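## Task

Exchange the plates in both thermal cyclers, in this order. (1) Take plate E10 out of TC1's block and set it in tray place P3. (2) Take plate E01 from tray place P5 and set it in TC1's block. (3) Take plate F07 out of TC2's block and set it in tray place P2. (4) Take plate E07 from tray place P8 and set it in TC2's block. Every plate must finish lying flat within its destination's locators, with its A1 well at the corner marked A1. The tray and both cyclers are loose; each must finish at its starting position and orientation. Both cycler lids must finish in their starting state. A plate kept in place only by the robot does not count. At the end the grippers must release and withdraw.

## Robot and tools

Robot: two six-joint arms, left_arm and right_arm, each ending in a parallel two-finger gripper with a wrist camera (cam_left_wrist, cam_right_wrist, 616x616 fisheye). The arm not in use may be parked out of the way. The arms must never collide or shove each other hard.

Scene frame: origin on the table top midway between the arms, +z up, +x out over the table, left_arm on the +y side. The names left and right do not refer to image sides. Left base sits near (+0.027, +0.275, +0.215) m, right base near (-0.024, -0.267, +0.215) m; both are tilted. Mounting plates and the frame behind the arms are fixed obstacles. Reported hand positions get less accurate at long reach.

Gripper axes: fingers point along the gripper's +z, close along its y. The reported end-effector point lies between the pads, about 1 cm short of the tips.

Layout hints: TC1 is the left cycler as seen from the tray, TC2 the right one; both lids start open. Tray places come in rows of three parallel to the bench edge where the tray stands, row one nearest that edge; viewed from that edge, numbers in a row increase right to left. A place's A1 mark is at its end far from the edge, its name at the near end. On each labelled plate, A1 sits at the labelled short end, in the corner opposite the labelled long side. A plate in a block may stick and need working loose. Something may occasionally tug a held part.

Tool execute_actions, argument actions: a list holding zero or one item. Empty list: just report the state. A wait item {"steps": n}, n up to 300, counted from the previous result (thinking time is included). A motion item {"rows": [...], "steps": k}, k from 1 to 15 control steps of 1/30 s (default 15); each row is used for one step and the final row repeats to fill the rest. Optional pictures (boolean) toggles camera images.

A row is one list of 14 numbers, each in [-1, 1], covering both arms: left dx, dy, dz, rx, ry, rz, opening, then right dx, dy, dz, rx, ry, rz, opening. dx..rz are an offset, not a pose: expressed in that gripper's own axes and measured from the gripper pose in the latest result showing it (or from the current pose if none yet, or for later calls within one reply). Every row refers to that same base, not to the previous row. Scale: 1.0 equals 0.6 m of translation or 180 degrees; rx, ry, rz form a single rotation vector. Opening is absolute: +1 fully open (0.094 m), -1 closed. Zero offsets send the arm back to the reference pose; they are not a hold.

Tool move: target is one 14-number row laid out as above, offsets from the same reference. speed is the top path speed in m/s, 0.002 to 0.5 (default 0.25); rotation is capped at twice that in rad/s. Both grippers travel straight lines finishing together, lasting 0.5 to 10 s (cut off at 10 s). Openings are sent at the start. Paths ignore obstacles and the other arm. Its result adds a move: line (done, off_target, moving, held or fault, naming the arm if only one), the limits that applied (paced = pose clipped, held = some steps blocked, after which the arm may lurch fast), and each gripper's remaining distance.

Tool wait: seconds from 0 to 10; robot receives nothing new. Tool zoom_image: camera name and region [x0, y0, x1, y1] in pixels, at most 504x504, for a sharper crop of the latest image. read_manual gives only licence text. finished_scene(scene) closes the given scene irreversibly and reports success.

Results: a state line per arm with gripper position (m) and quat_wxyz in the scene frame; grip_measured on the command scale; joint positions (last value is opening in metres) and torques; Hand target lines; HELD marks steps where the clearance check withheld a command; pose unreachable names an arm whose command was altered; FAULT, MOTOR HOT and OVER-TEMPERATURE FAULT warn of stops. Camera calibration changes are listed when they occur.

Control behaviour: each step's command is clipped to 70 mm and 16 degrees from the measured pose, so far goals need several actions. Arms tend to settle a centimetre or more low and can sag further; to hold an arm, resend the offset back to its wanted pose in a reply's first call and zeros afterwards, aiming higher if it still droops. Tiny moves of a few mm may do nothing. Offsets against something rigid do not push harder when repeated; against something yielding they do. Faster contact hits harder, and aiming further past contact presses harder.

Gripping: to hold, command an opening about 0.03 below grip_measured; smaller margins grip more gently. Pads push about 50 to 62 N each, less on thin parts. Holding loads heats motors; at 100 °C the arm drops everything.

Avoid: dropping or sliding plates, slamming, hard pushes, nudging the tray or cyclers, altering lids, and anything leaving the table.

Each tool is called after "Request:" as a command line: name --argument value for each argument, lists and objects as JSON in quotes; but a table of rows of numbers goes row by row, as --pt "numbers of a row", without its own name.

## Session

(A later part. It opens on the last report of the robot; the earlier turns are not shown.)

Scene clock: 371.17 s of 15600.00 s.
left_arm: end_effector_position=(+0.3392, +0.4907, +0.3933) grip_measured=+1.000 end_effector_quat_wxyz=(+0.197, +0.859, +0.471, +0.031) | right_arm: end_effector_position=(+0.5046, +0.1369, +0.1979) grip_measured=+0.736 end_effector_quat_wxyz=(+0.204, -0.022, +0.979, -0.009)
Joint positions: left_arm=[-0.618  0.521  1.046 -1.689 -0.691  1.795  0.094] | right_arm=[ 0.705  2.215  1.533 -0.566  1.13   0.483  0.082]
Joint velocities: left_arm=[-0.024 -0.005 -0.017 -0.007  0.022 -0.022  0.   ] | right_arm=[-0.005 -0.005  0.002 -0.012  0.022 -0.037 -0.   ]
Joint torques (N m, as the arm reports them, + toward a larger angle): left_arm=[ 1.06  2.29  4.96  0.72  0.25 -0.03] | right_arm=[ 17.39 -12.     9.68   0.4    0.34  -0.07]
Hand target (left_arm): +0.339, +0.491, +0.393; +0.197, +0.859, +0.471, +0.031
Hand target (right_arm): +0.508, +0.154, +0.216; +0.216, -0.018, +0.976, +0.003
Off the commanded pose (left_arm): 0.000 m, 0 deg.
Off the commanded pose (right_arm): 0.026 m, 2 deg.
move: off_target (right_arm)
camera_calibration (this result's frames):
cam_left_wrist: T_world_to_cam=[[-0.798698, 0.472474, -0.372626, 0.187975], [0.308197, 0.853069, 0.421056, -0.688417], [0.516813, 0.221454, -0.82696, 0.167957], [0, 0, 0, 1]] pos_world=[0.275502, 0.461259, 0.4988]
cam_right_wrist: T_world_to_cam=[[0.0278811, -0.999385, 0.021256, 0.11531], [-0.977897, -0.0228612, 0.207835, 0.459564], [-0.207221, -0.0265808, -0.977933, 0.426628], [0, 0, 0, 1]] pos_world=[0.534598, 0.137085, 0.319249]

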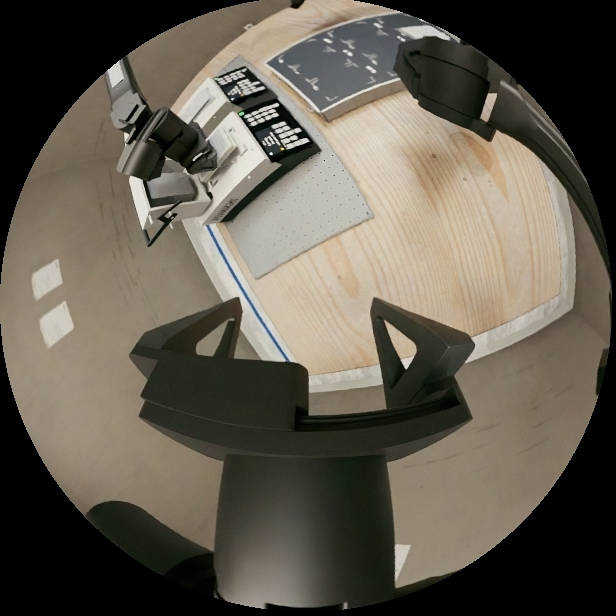

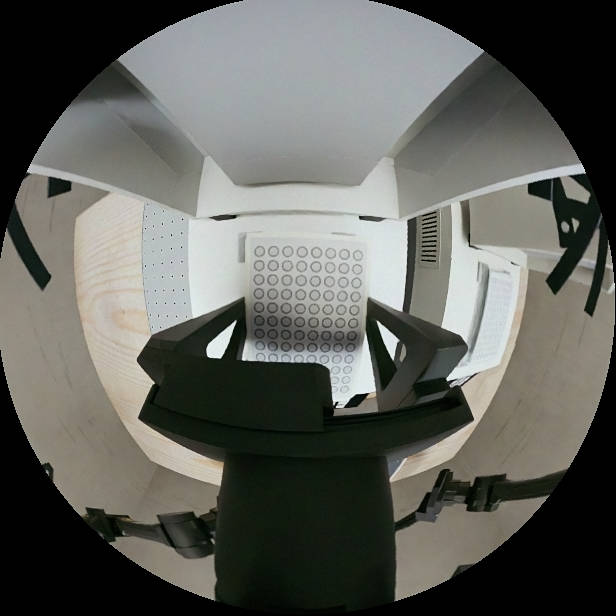

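Descend with +y.

Request:
move --target '[0,0,0,0,0,0,1,0.012,0.016,0.028,0,0,0,0.6]' --speed 0.04

Scene clock: 373.40 s of 15600.00 s.
left_arm: end_effector_position=(+0.3392, +0.4907, +0.3933) grip_measured=+1.000 end_effector_quat_wxyz=(+0.197, +0.859, +0.471, +0.031) | right_arm: end_effector_position=(+0.5028, +0.1457, +0.1924) grip_measured=+0.736 end_effector_quat_wxyz=(+0.209, -0.023, +0.978, -0.005)
Joint positions: left_arm=[-0.618  0.521  1.046 -1.689 -0.691  1.795  0.094] | right_arm=[ 0.705  2.233  1.533 -0.519  1.128  0.458  0.082]
Joint velocities: left_arm=[ 0.005 -0.005  0.012 -0.007  0.007 -0.095  0.   ] | right_arm=[-0.005 -0.015 -0.007  0.012 -0.066 -0.022 -0.001]
Joint torques (N m, as the arm reports them, + toward a larger angle): left_arm=[ 0.73  2.48  4.96  0.57  0.26 -0.03] | right_arm=[ 14.04 -13.4    6.69   1.63   0.14  -0.22]
Hand target (left_arm): +0.339, +0.491, +0.393; +0.197, +0.859, +0.471, +0.031
Hand target (right_arm): +0.504, +0.146, +0.180; +0.204, -0.022, +0.979, -0.009
Off the commanded pose (left_arm): 0.000 m, 0 deg.
Off the commanded pose (right_arm): 0.013 m, 1 deg.
move: off_target (right_arm)
camera_calibration (this result's frames):
cam_left_wrist: T_world_to_cam=[[-0.798698, 0.472474, -0.372626, 0.187975], [0.308197, 0.853069, 0.421056, -0.688417], [0.516813, 0.221454, -0.82696, 0.167957], [0, 0, 0, 1]] pos_world=[0.275502, 0.461259, 0.4988]
cam_right_wrist: T_world_to_cam=[[0.0308481, -0.999429, 0.0137659, 0.124239], [-0.97971, -0.027505, 0.198525, 0.462547], [-0.198033, -0.0196107, -0.979999, 0.415832], [0, 0, 0, 1]] pos_world=[0.531678, 0.145045, 0.313978]

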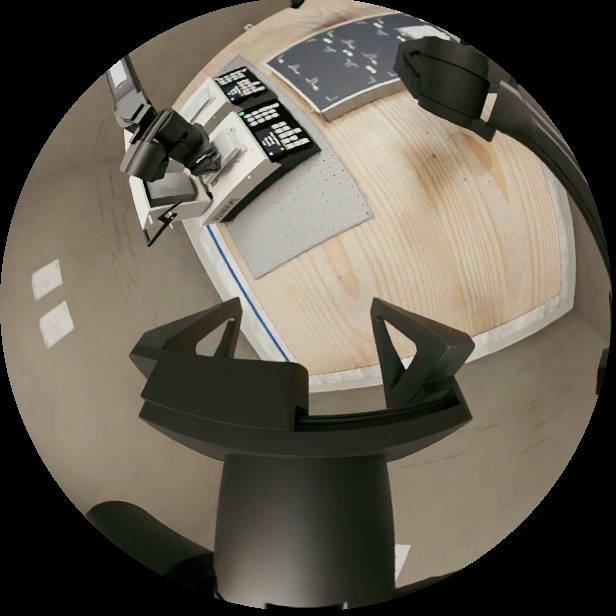

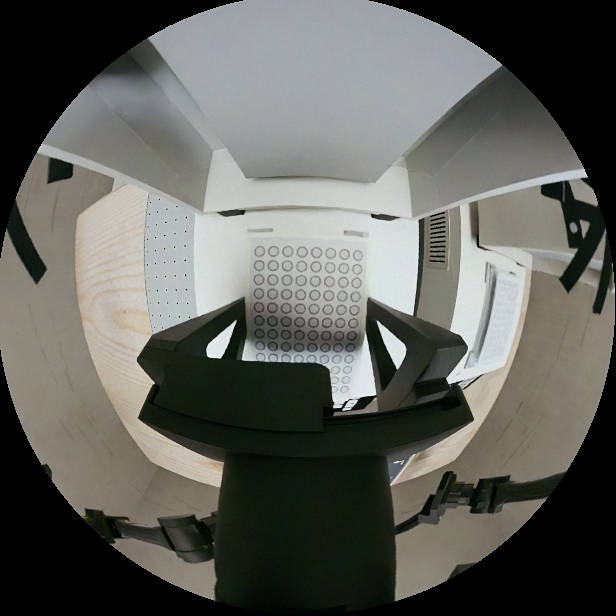

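Aligned; release here (~1 cm).

Request:
move --target '[0,0,0,0,0,0,1,0,0,0,0,0,0,1]'

Request:
move --target '[0,0,0,0,0,0,1,0,0.01,-0.1,0,0,0,1]' --speed 0.05

Request:
zoom_image --camera "cam_right_wrist" --region '[180,150,440,420]'

Scene clock: 374.97 s of 15600.00 s.
left_arm: end_effector_position=(+0.3392, +0.4907, +0.3933) grip_measured=+1.000 end_effector_quat_wxyz=(+0.197, +0.859, +0.471, +0.031) | right_arm: end_effector_position=(+0.5028, +0.1457, +0.1924) grip_measured=+1.000 end_effector_quat_wxyz=(+0.209, -0.023, +0.978, -0.005)
Joint positions: left_arm=[-0.618  0.521  1.046 -1.689 -0.691  1.795  0.094] | right_arm=[ 0.705  2.233  1.533 -0.519  1.128  0.457  0.094]
Joint velocities: left_arm=[-0.005 -0.015  0.002 -0.012 -0.022  0.051  0.   ] | right_arm=[-0.005 -0.005 -0.012 -0.017  0.007 -0.066  0.   ]
Joint torques (N m, as the arm reports them, + toward a larger angle): left_arm=[ 1.3   2.31  4.88  0.62  0.29 -0.03] | right_arm=[ 15.27 -13.69   6.2    0.8    0.22  -0.13]
Hand target (left_arm): +0.339, +0.491, +0.393; +0.197, +0.859, +0.471, +0.031
Hand target (right_arm): +0.503, +0.146, +0.192; +0.209, -0.023, +0.978, -0.005
Off the commanded pose (left_arm): 0.000 m, 0 deg.
Off the commanded pose (right_arm): 0.000 m, 0 deg.
move: done
camera_calibration (this result's frames):
cam_left_wrist: T_world_to_cam=[[-0.798698, 0.472474, -0.372626, 0.187975], [0.308197, 0.853069, 0.421056, -0.688417], [0.516813, 0.221454, -0.82696, 0.167957], [0, 0, 0, 1]] pos_world=[0.275502, 0.461259, 0.4988]
cam_right_wrist: T_world_to_cam=[[0.0315442, -0.999403, 0.0140772, 0.123825], [-0.979691, -0.0281255, 0.198533, 0.462626], [-0.198018, -0.0200538, -0.979993, 0.415889], [0, 0, 0, 1]] pos_world=[0.531678, 0.145103, 0.313978]

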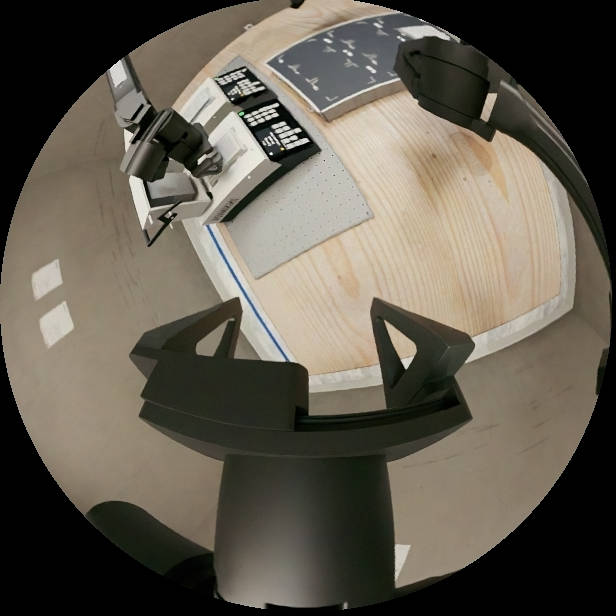

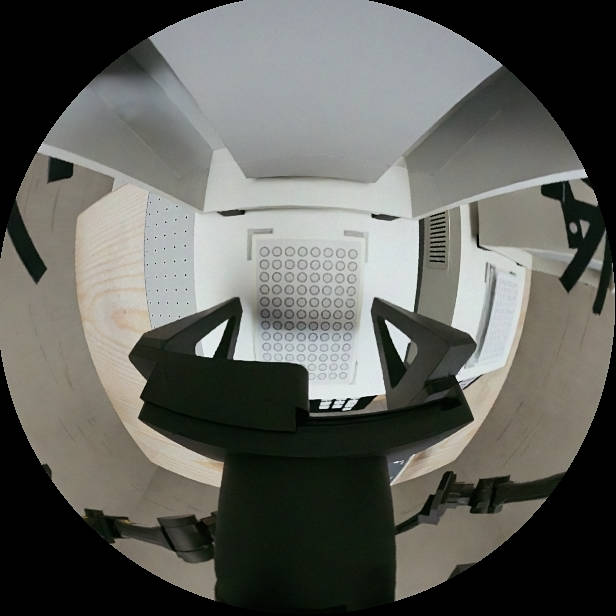

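Scene clock: 376.53 s of 15600.00 s.
left_arm: end_effector_position=(+0.3392, +0.4907, +0.3933) grip_measured=+1.000 end_effector_quat_wxyz=(+0.197, +0.859, +0.471, +0.031) | right_arm: end_effector_position=(+0.4618, +0.1437, +0.2186) grip_measured=+1.000 end_effector_quat_wxyz=(+0.193, -0.043, +0.980, -0.021)
Joint positions: left_arm=[-0.618  0.521  1.046 -1.689 -0.691  1.795  0.094] | right_arm=[ 0.774  2.227  1.533 -0.765  1.147  0.657  0.094]
Joint velocities: left_arm=[-0.005 -0.005  0.002  0.002  0.022  0.037  0.   ] | right_arm=[-0.015 -0.005 -0.012 -0.007 -0.037  0.007  0.   ]
Joint torques (N m, as the arm reports them, + toward a larger angle): left_arm=[ 0.8   2.62  4.95  0.75  0.27 -0.02] | right_arm=[ 15.87 -15.06   9.79   0.02   0.38  -0.04]
Hand target (left_arm): +0.339, +0.491, +0.393; +0.197, +0.859, +0.471, +0.031
Hand target (right_arm): +0.477, +0.150, +0.247; +0.208, -0.023, +0.978, -0.004
Off the commanded pose (left_arm): 0.000 m, 0 deg.
Off the commanded pose (right_arm): 0.034 m, 3 deg.
move: off_target (right_arm)
camera_calibration (this result's frames):
cam_left_wrist: T_world_to_cam=[[-0.798698, 0.472474, -0.372626, 0.187975], [0.308197, 0.853069, 0.421056, -0.688417], [0.516813, 0.221454, -0.82696, 0.167957], [0, 0, 0, 1]] pos_world=[0.275502, 0.461259, 0.4988]
cam_right_wrist: T_world_to_cam=[[0.06409, -0.996472, 0.0541782, 0.0985356], [-0.971981, -0.0500273, 0.229676, 0.410034], [-0.226155, -0.0673801, -0.971758, 0.451399], [0, 0, 0, 1]] pos_world=[0.494316, 0.149116, 0.339137]

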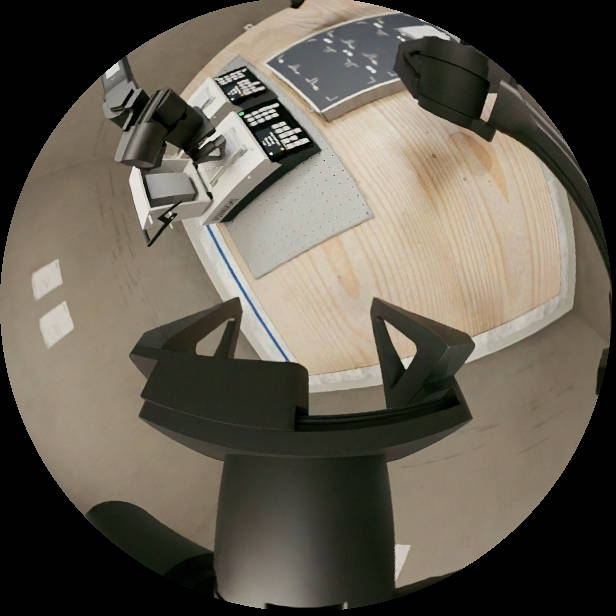

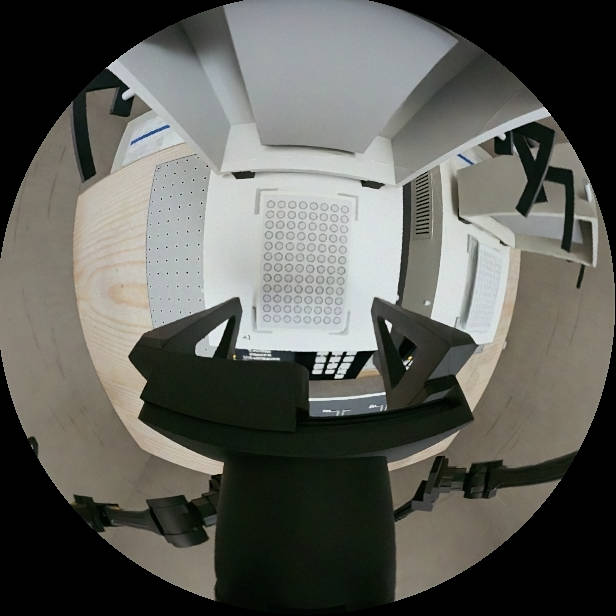

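Region (180, 150, 440, 420) of cam_right_wrist's 616x616 image, scaled by 1.867, with more detail than that image has; it fills the left 485 columns of this view, and the rest is white.

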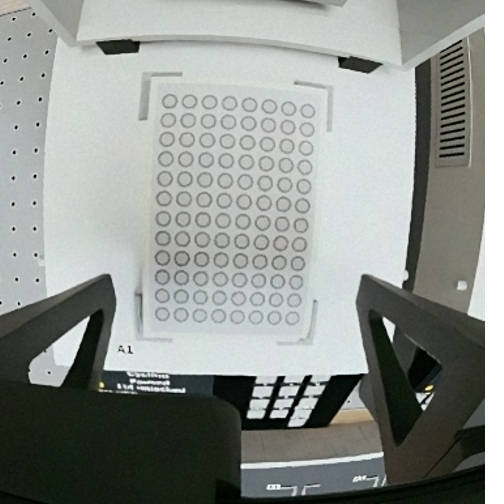

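Request:
move --target '[0,0,0,0,0,0,1,0.1,0,-0.01,0,0,0.015,-1]' --speed 0.08

Request:
move --target '[0,0,0,0,0,0,1,0.015,0,0.04,0,0,0,-1]' --speed 0.04

Scene clock: 378.97 s of 15600.00 s.
left_arm: end_effector_position=(+0.3392, +0.4907, +0.3933) grip_measured=+1.000 end_effector_quat_wxyz=(+0.197, +0.859, +0.471, +0.031) | right_arm: end_effector_position=(+0.4108, +0.1338, +0.1918) grip_measured=-0.978 end_effector_quat_wxyz=(+0.185, -0.022, +0.982, -0.025)
Joint positions: left_arm=[-0.618  0.521  1.046 -1.689 -0.691  1.795  0.094] | right_arm=[ 0.788  2.226  1.402 -0.724  1.147  0.783  0.001]
Joint velocities: left_arm=[-0.005 -0.015 -0.012 -0.012 -0.037 -0.037  0.   ] | right_arm=[ 0.005 -0.015 -0.002 -0.002  0.037  0.022 -0.   ]
Joint torques (N m, as the arm reports them, + toward a larger angle): left_arm=[ 0.76  2.12  4.94  0.54  0.28 -0.03] | right_arm=[ 15.34 -13.57   5.32   1.19   0.38  -0.07]
Hand target (left_arm): +0.339, +0.491, +0.393; +0.197, +0.859, +0.471, +0.031
Hand target (right_arm): +0.404, +0.139, +0.201; +0.194, -0.020, +0.981, -0.017
Off the commanded pose (left_arm): 0.000 m, 0 deg.
Off the commanded pose (right_arm): 0.013 m, 1 deg.
move: off_target (right_arm)
camera_calibration (this result's frames):
cam_left_wrist: T_world_to_cam=[[-0.798698, 0.472474, -0.372626, 0.187975], [0.308197, 0.853069, 0.421056, -0.688417], [0.516813, 0.221454, -0.82696, 0.167957], [0, 0, 0, 1]] pos_world=[0.275502, 0.461259, 0.4988]
cam_right_wrist: T_world_to_cam=[[0.0218963, -0.998322, 0.0536107, 0.111096], [-0.969439, -0.0080953, 0.2452, 0.35646], [-0.244355, -0.0573413, -0.967989, 0.418574], [0, 0, 0, 1]] pos_world=[0.445414, 0.137797, 0.311815]

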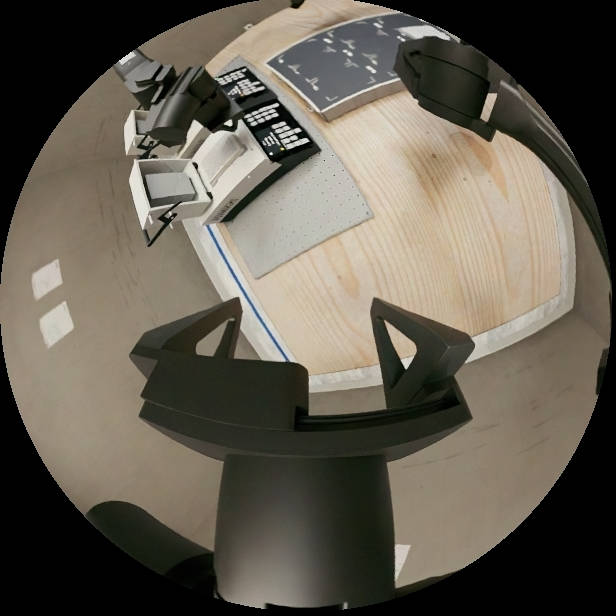

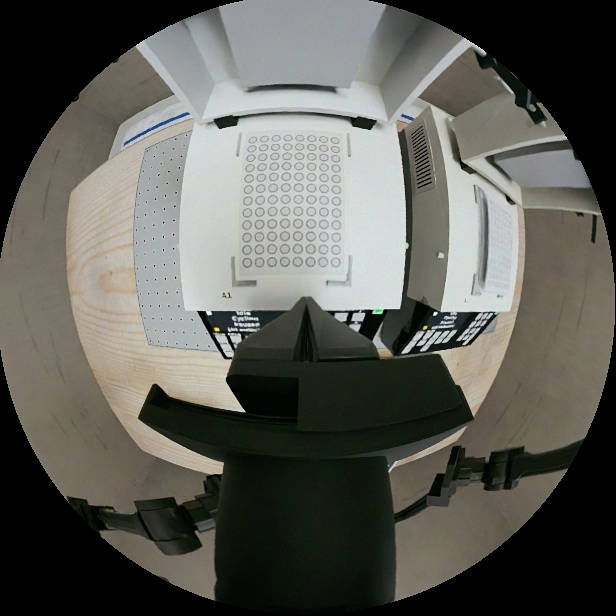

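Scene clock: 379.83 s of 15600.00 s.
left_arm: end_effector_position=(+0.3392, +0.4907, +0.3933) grip_measured=+1.000 end_effector_quat_wxyz=(+0.197, +0.859, +0.471, +0.031) | right_arm: end_effector_position=(+0.4111, +0.1406, +0.1888) grip_measured=-0.978 end_effector_quat_wxyz=(+0.197, -0.020, +0.980, -0.013)
Joint positions: left_arm=[-0.618  0.521  1.046 -1.689 -0.691  1.795  0.094] | right_arm=[ 0.788  2.226  1.377 -0.615  1.147  0.717  0.001]
Joint velocities: left_arm=[ 0.005 -0.005  0.007 -0.022  0.022 -0.081  0.   ] | right_arm=[ 0.005 -0.005 -0.017  0.022  0.037 -0.154 -0.   ]
Joint torques (N m, as the arm reports them, + toward a larger angle): left_arm=[ 1.04  2.21  5.    0.64  0.27 -0.03] | right_arm=[ 11.8  -12.89   5.05   1.19   0.21  -0.23]
Hand target (left_arm): +0.339, +0.491, +0.393; +0.197, +0.859, +0.471, +0.031
Hand target (right_arm): +0.411, +0.132, +0.167; +0.185, -0.022, +0.982, -0.025
Off the commanded pose (left_arm): 0.000 m, 0 deg.
Off the commanded pose (right_arm): 0.024 m, 2 deg.
move: off_target (right_arm)
camera_calibration (this result's frames):
cam_left_wrist: T_world_to_cam=[[-0.798698, 0.472474, -0.372626, 0.187975], [0.308197, 0.853069, 0.421056, -0.688417], [0.516813, 0.221454, -0.82696, 0.167957], [0, 0, 0, 1]] pos_world=[0.275502, 0.461259, 0.4988]
cam_right_wrist: T_world_to_cam=[[0.021763, -0.99936, 0.0283808, 0.123011], [-0.97501, -0.0149379, 0.221659, 0.365206], [-0.221093, -0.0324955, -0.974711, 0.404323], [0, 0, 0, 1]] pos_world=[0.442795, 0.141527, 0.309656]

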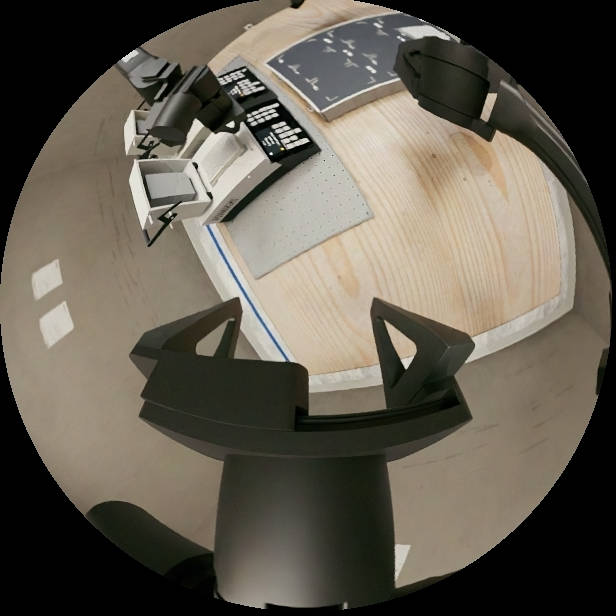

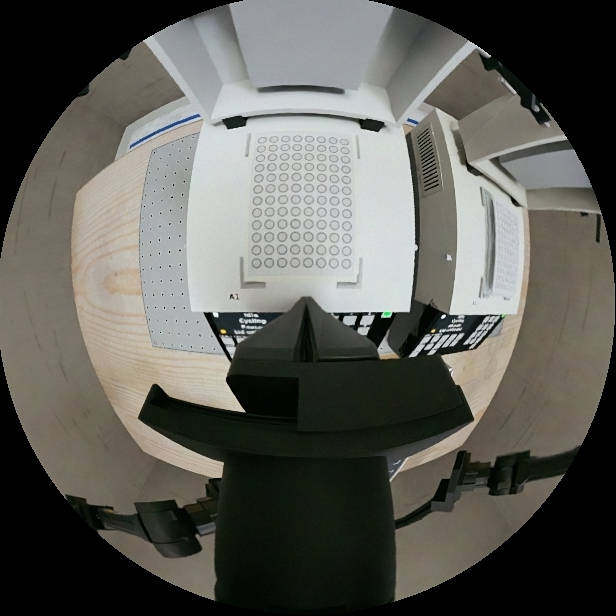

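It's actually inside. Done.

Request:
move --target '[0,0,0,0,0,0,1,0,-0.2,-0.2,0,0,0,1]'

Request:
finished_scene --scene 1

Scene clock: 382.17 s of 15600.00 s.
left_arm: end_effector_position=(+0.3392, +0.4907, +0.3933) grip_measured=+1.000 end_effector_quat_wxyz=(+0.197, +0.859, +0.471, +0.031) | right_arm: end_effector_position=(+0.3761, +0.0192, +0.3064) grip_measured=+1.000 end_effector_quat_wxyz=(+0.198, -0.010, +0.980, -0.010)
Joint positions: left_arm=[-0.618  0.521  1.046 -1.689 -0.691  1.795  0.094] | right_arm=[ 0.931  1.872  1.191 -1.093  1.141  1.077  0.094]
Joint velocities: left_arm=[ 0.005 -0.015  0.002 -0.012  0.007 -0.066  0.   ] | right_arm=[-0.005 -0.015 -0.012 -0.007 -0.037  0.022  0.   ]
Joint torques (N m, as the arm reports them, + toward a larger angle): left_arm=[ 1.4   2.43  4.89  0.7   0.27 -0.02] | right_arm=[11.72 -8.37  6.48  0.06  0.24 -0.03]
Hand target (left_arm): +0.339, +0.491, +0.393; +0.197, +0.859, +0.471, +0.031
Hand target (right_arm): +0.367, +0.023, +0.304; +0.197, -0.020, +0.980, -0.013
Off the commanded pose (left_arm): 0.000 m, 0 deg.
Off the commanded pose (right_arm): 0.009 m, 1 deg.
move: done
camera_calibration (this result's frames):
cam_left_wrist: T_world_to_cam=[[-0.798698, 0.472474, -0.372626, 0.187975], [0.308197, 0.853069, 0.421056, -0.688417], [0.516813, 0.221454, -0.82696, 0.167957], [0, 0, 0, 1]] pos_world=[0.275502, 0.461259, 0.4988]
cam_right_wrist: T_world_to_cam=[[0.00376535, -0.999826, 0.0182917, 0.00891966], [-0.975743, 0.000330456, 0.218919, 0.304062], [-0.218887, -0.0186723, -0.975571, 0.506518], [0, 0, 0, 1]] pos_world=[0.407523, 0.0182755, 0.427417]

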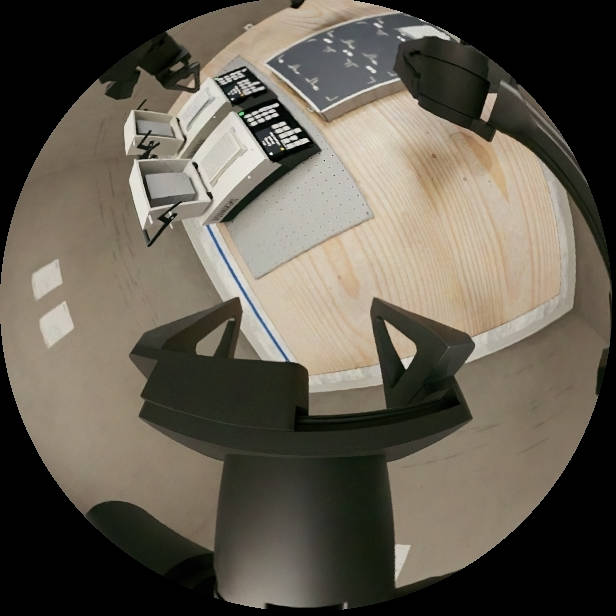

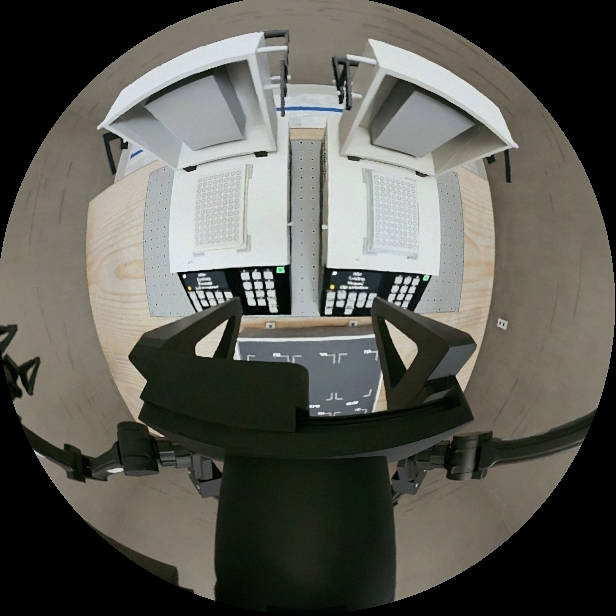

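The scene is finished: the task was done.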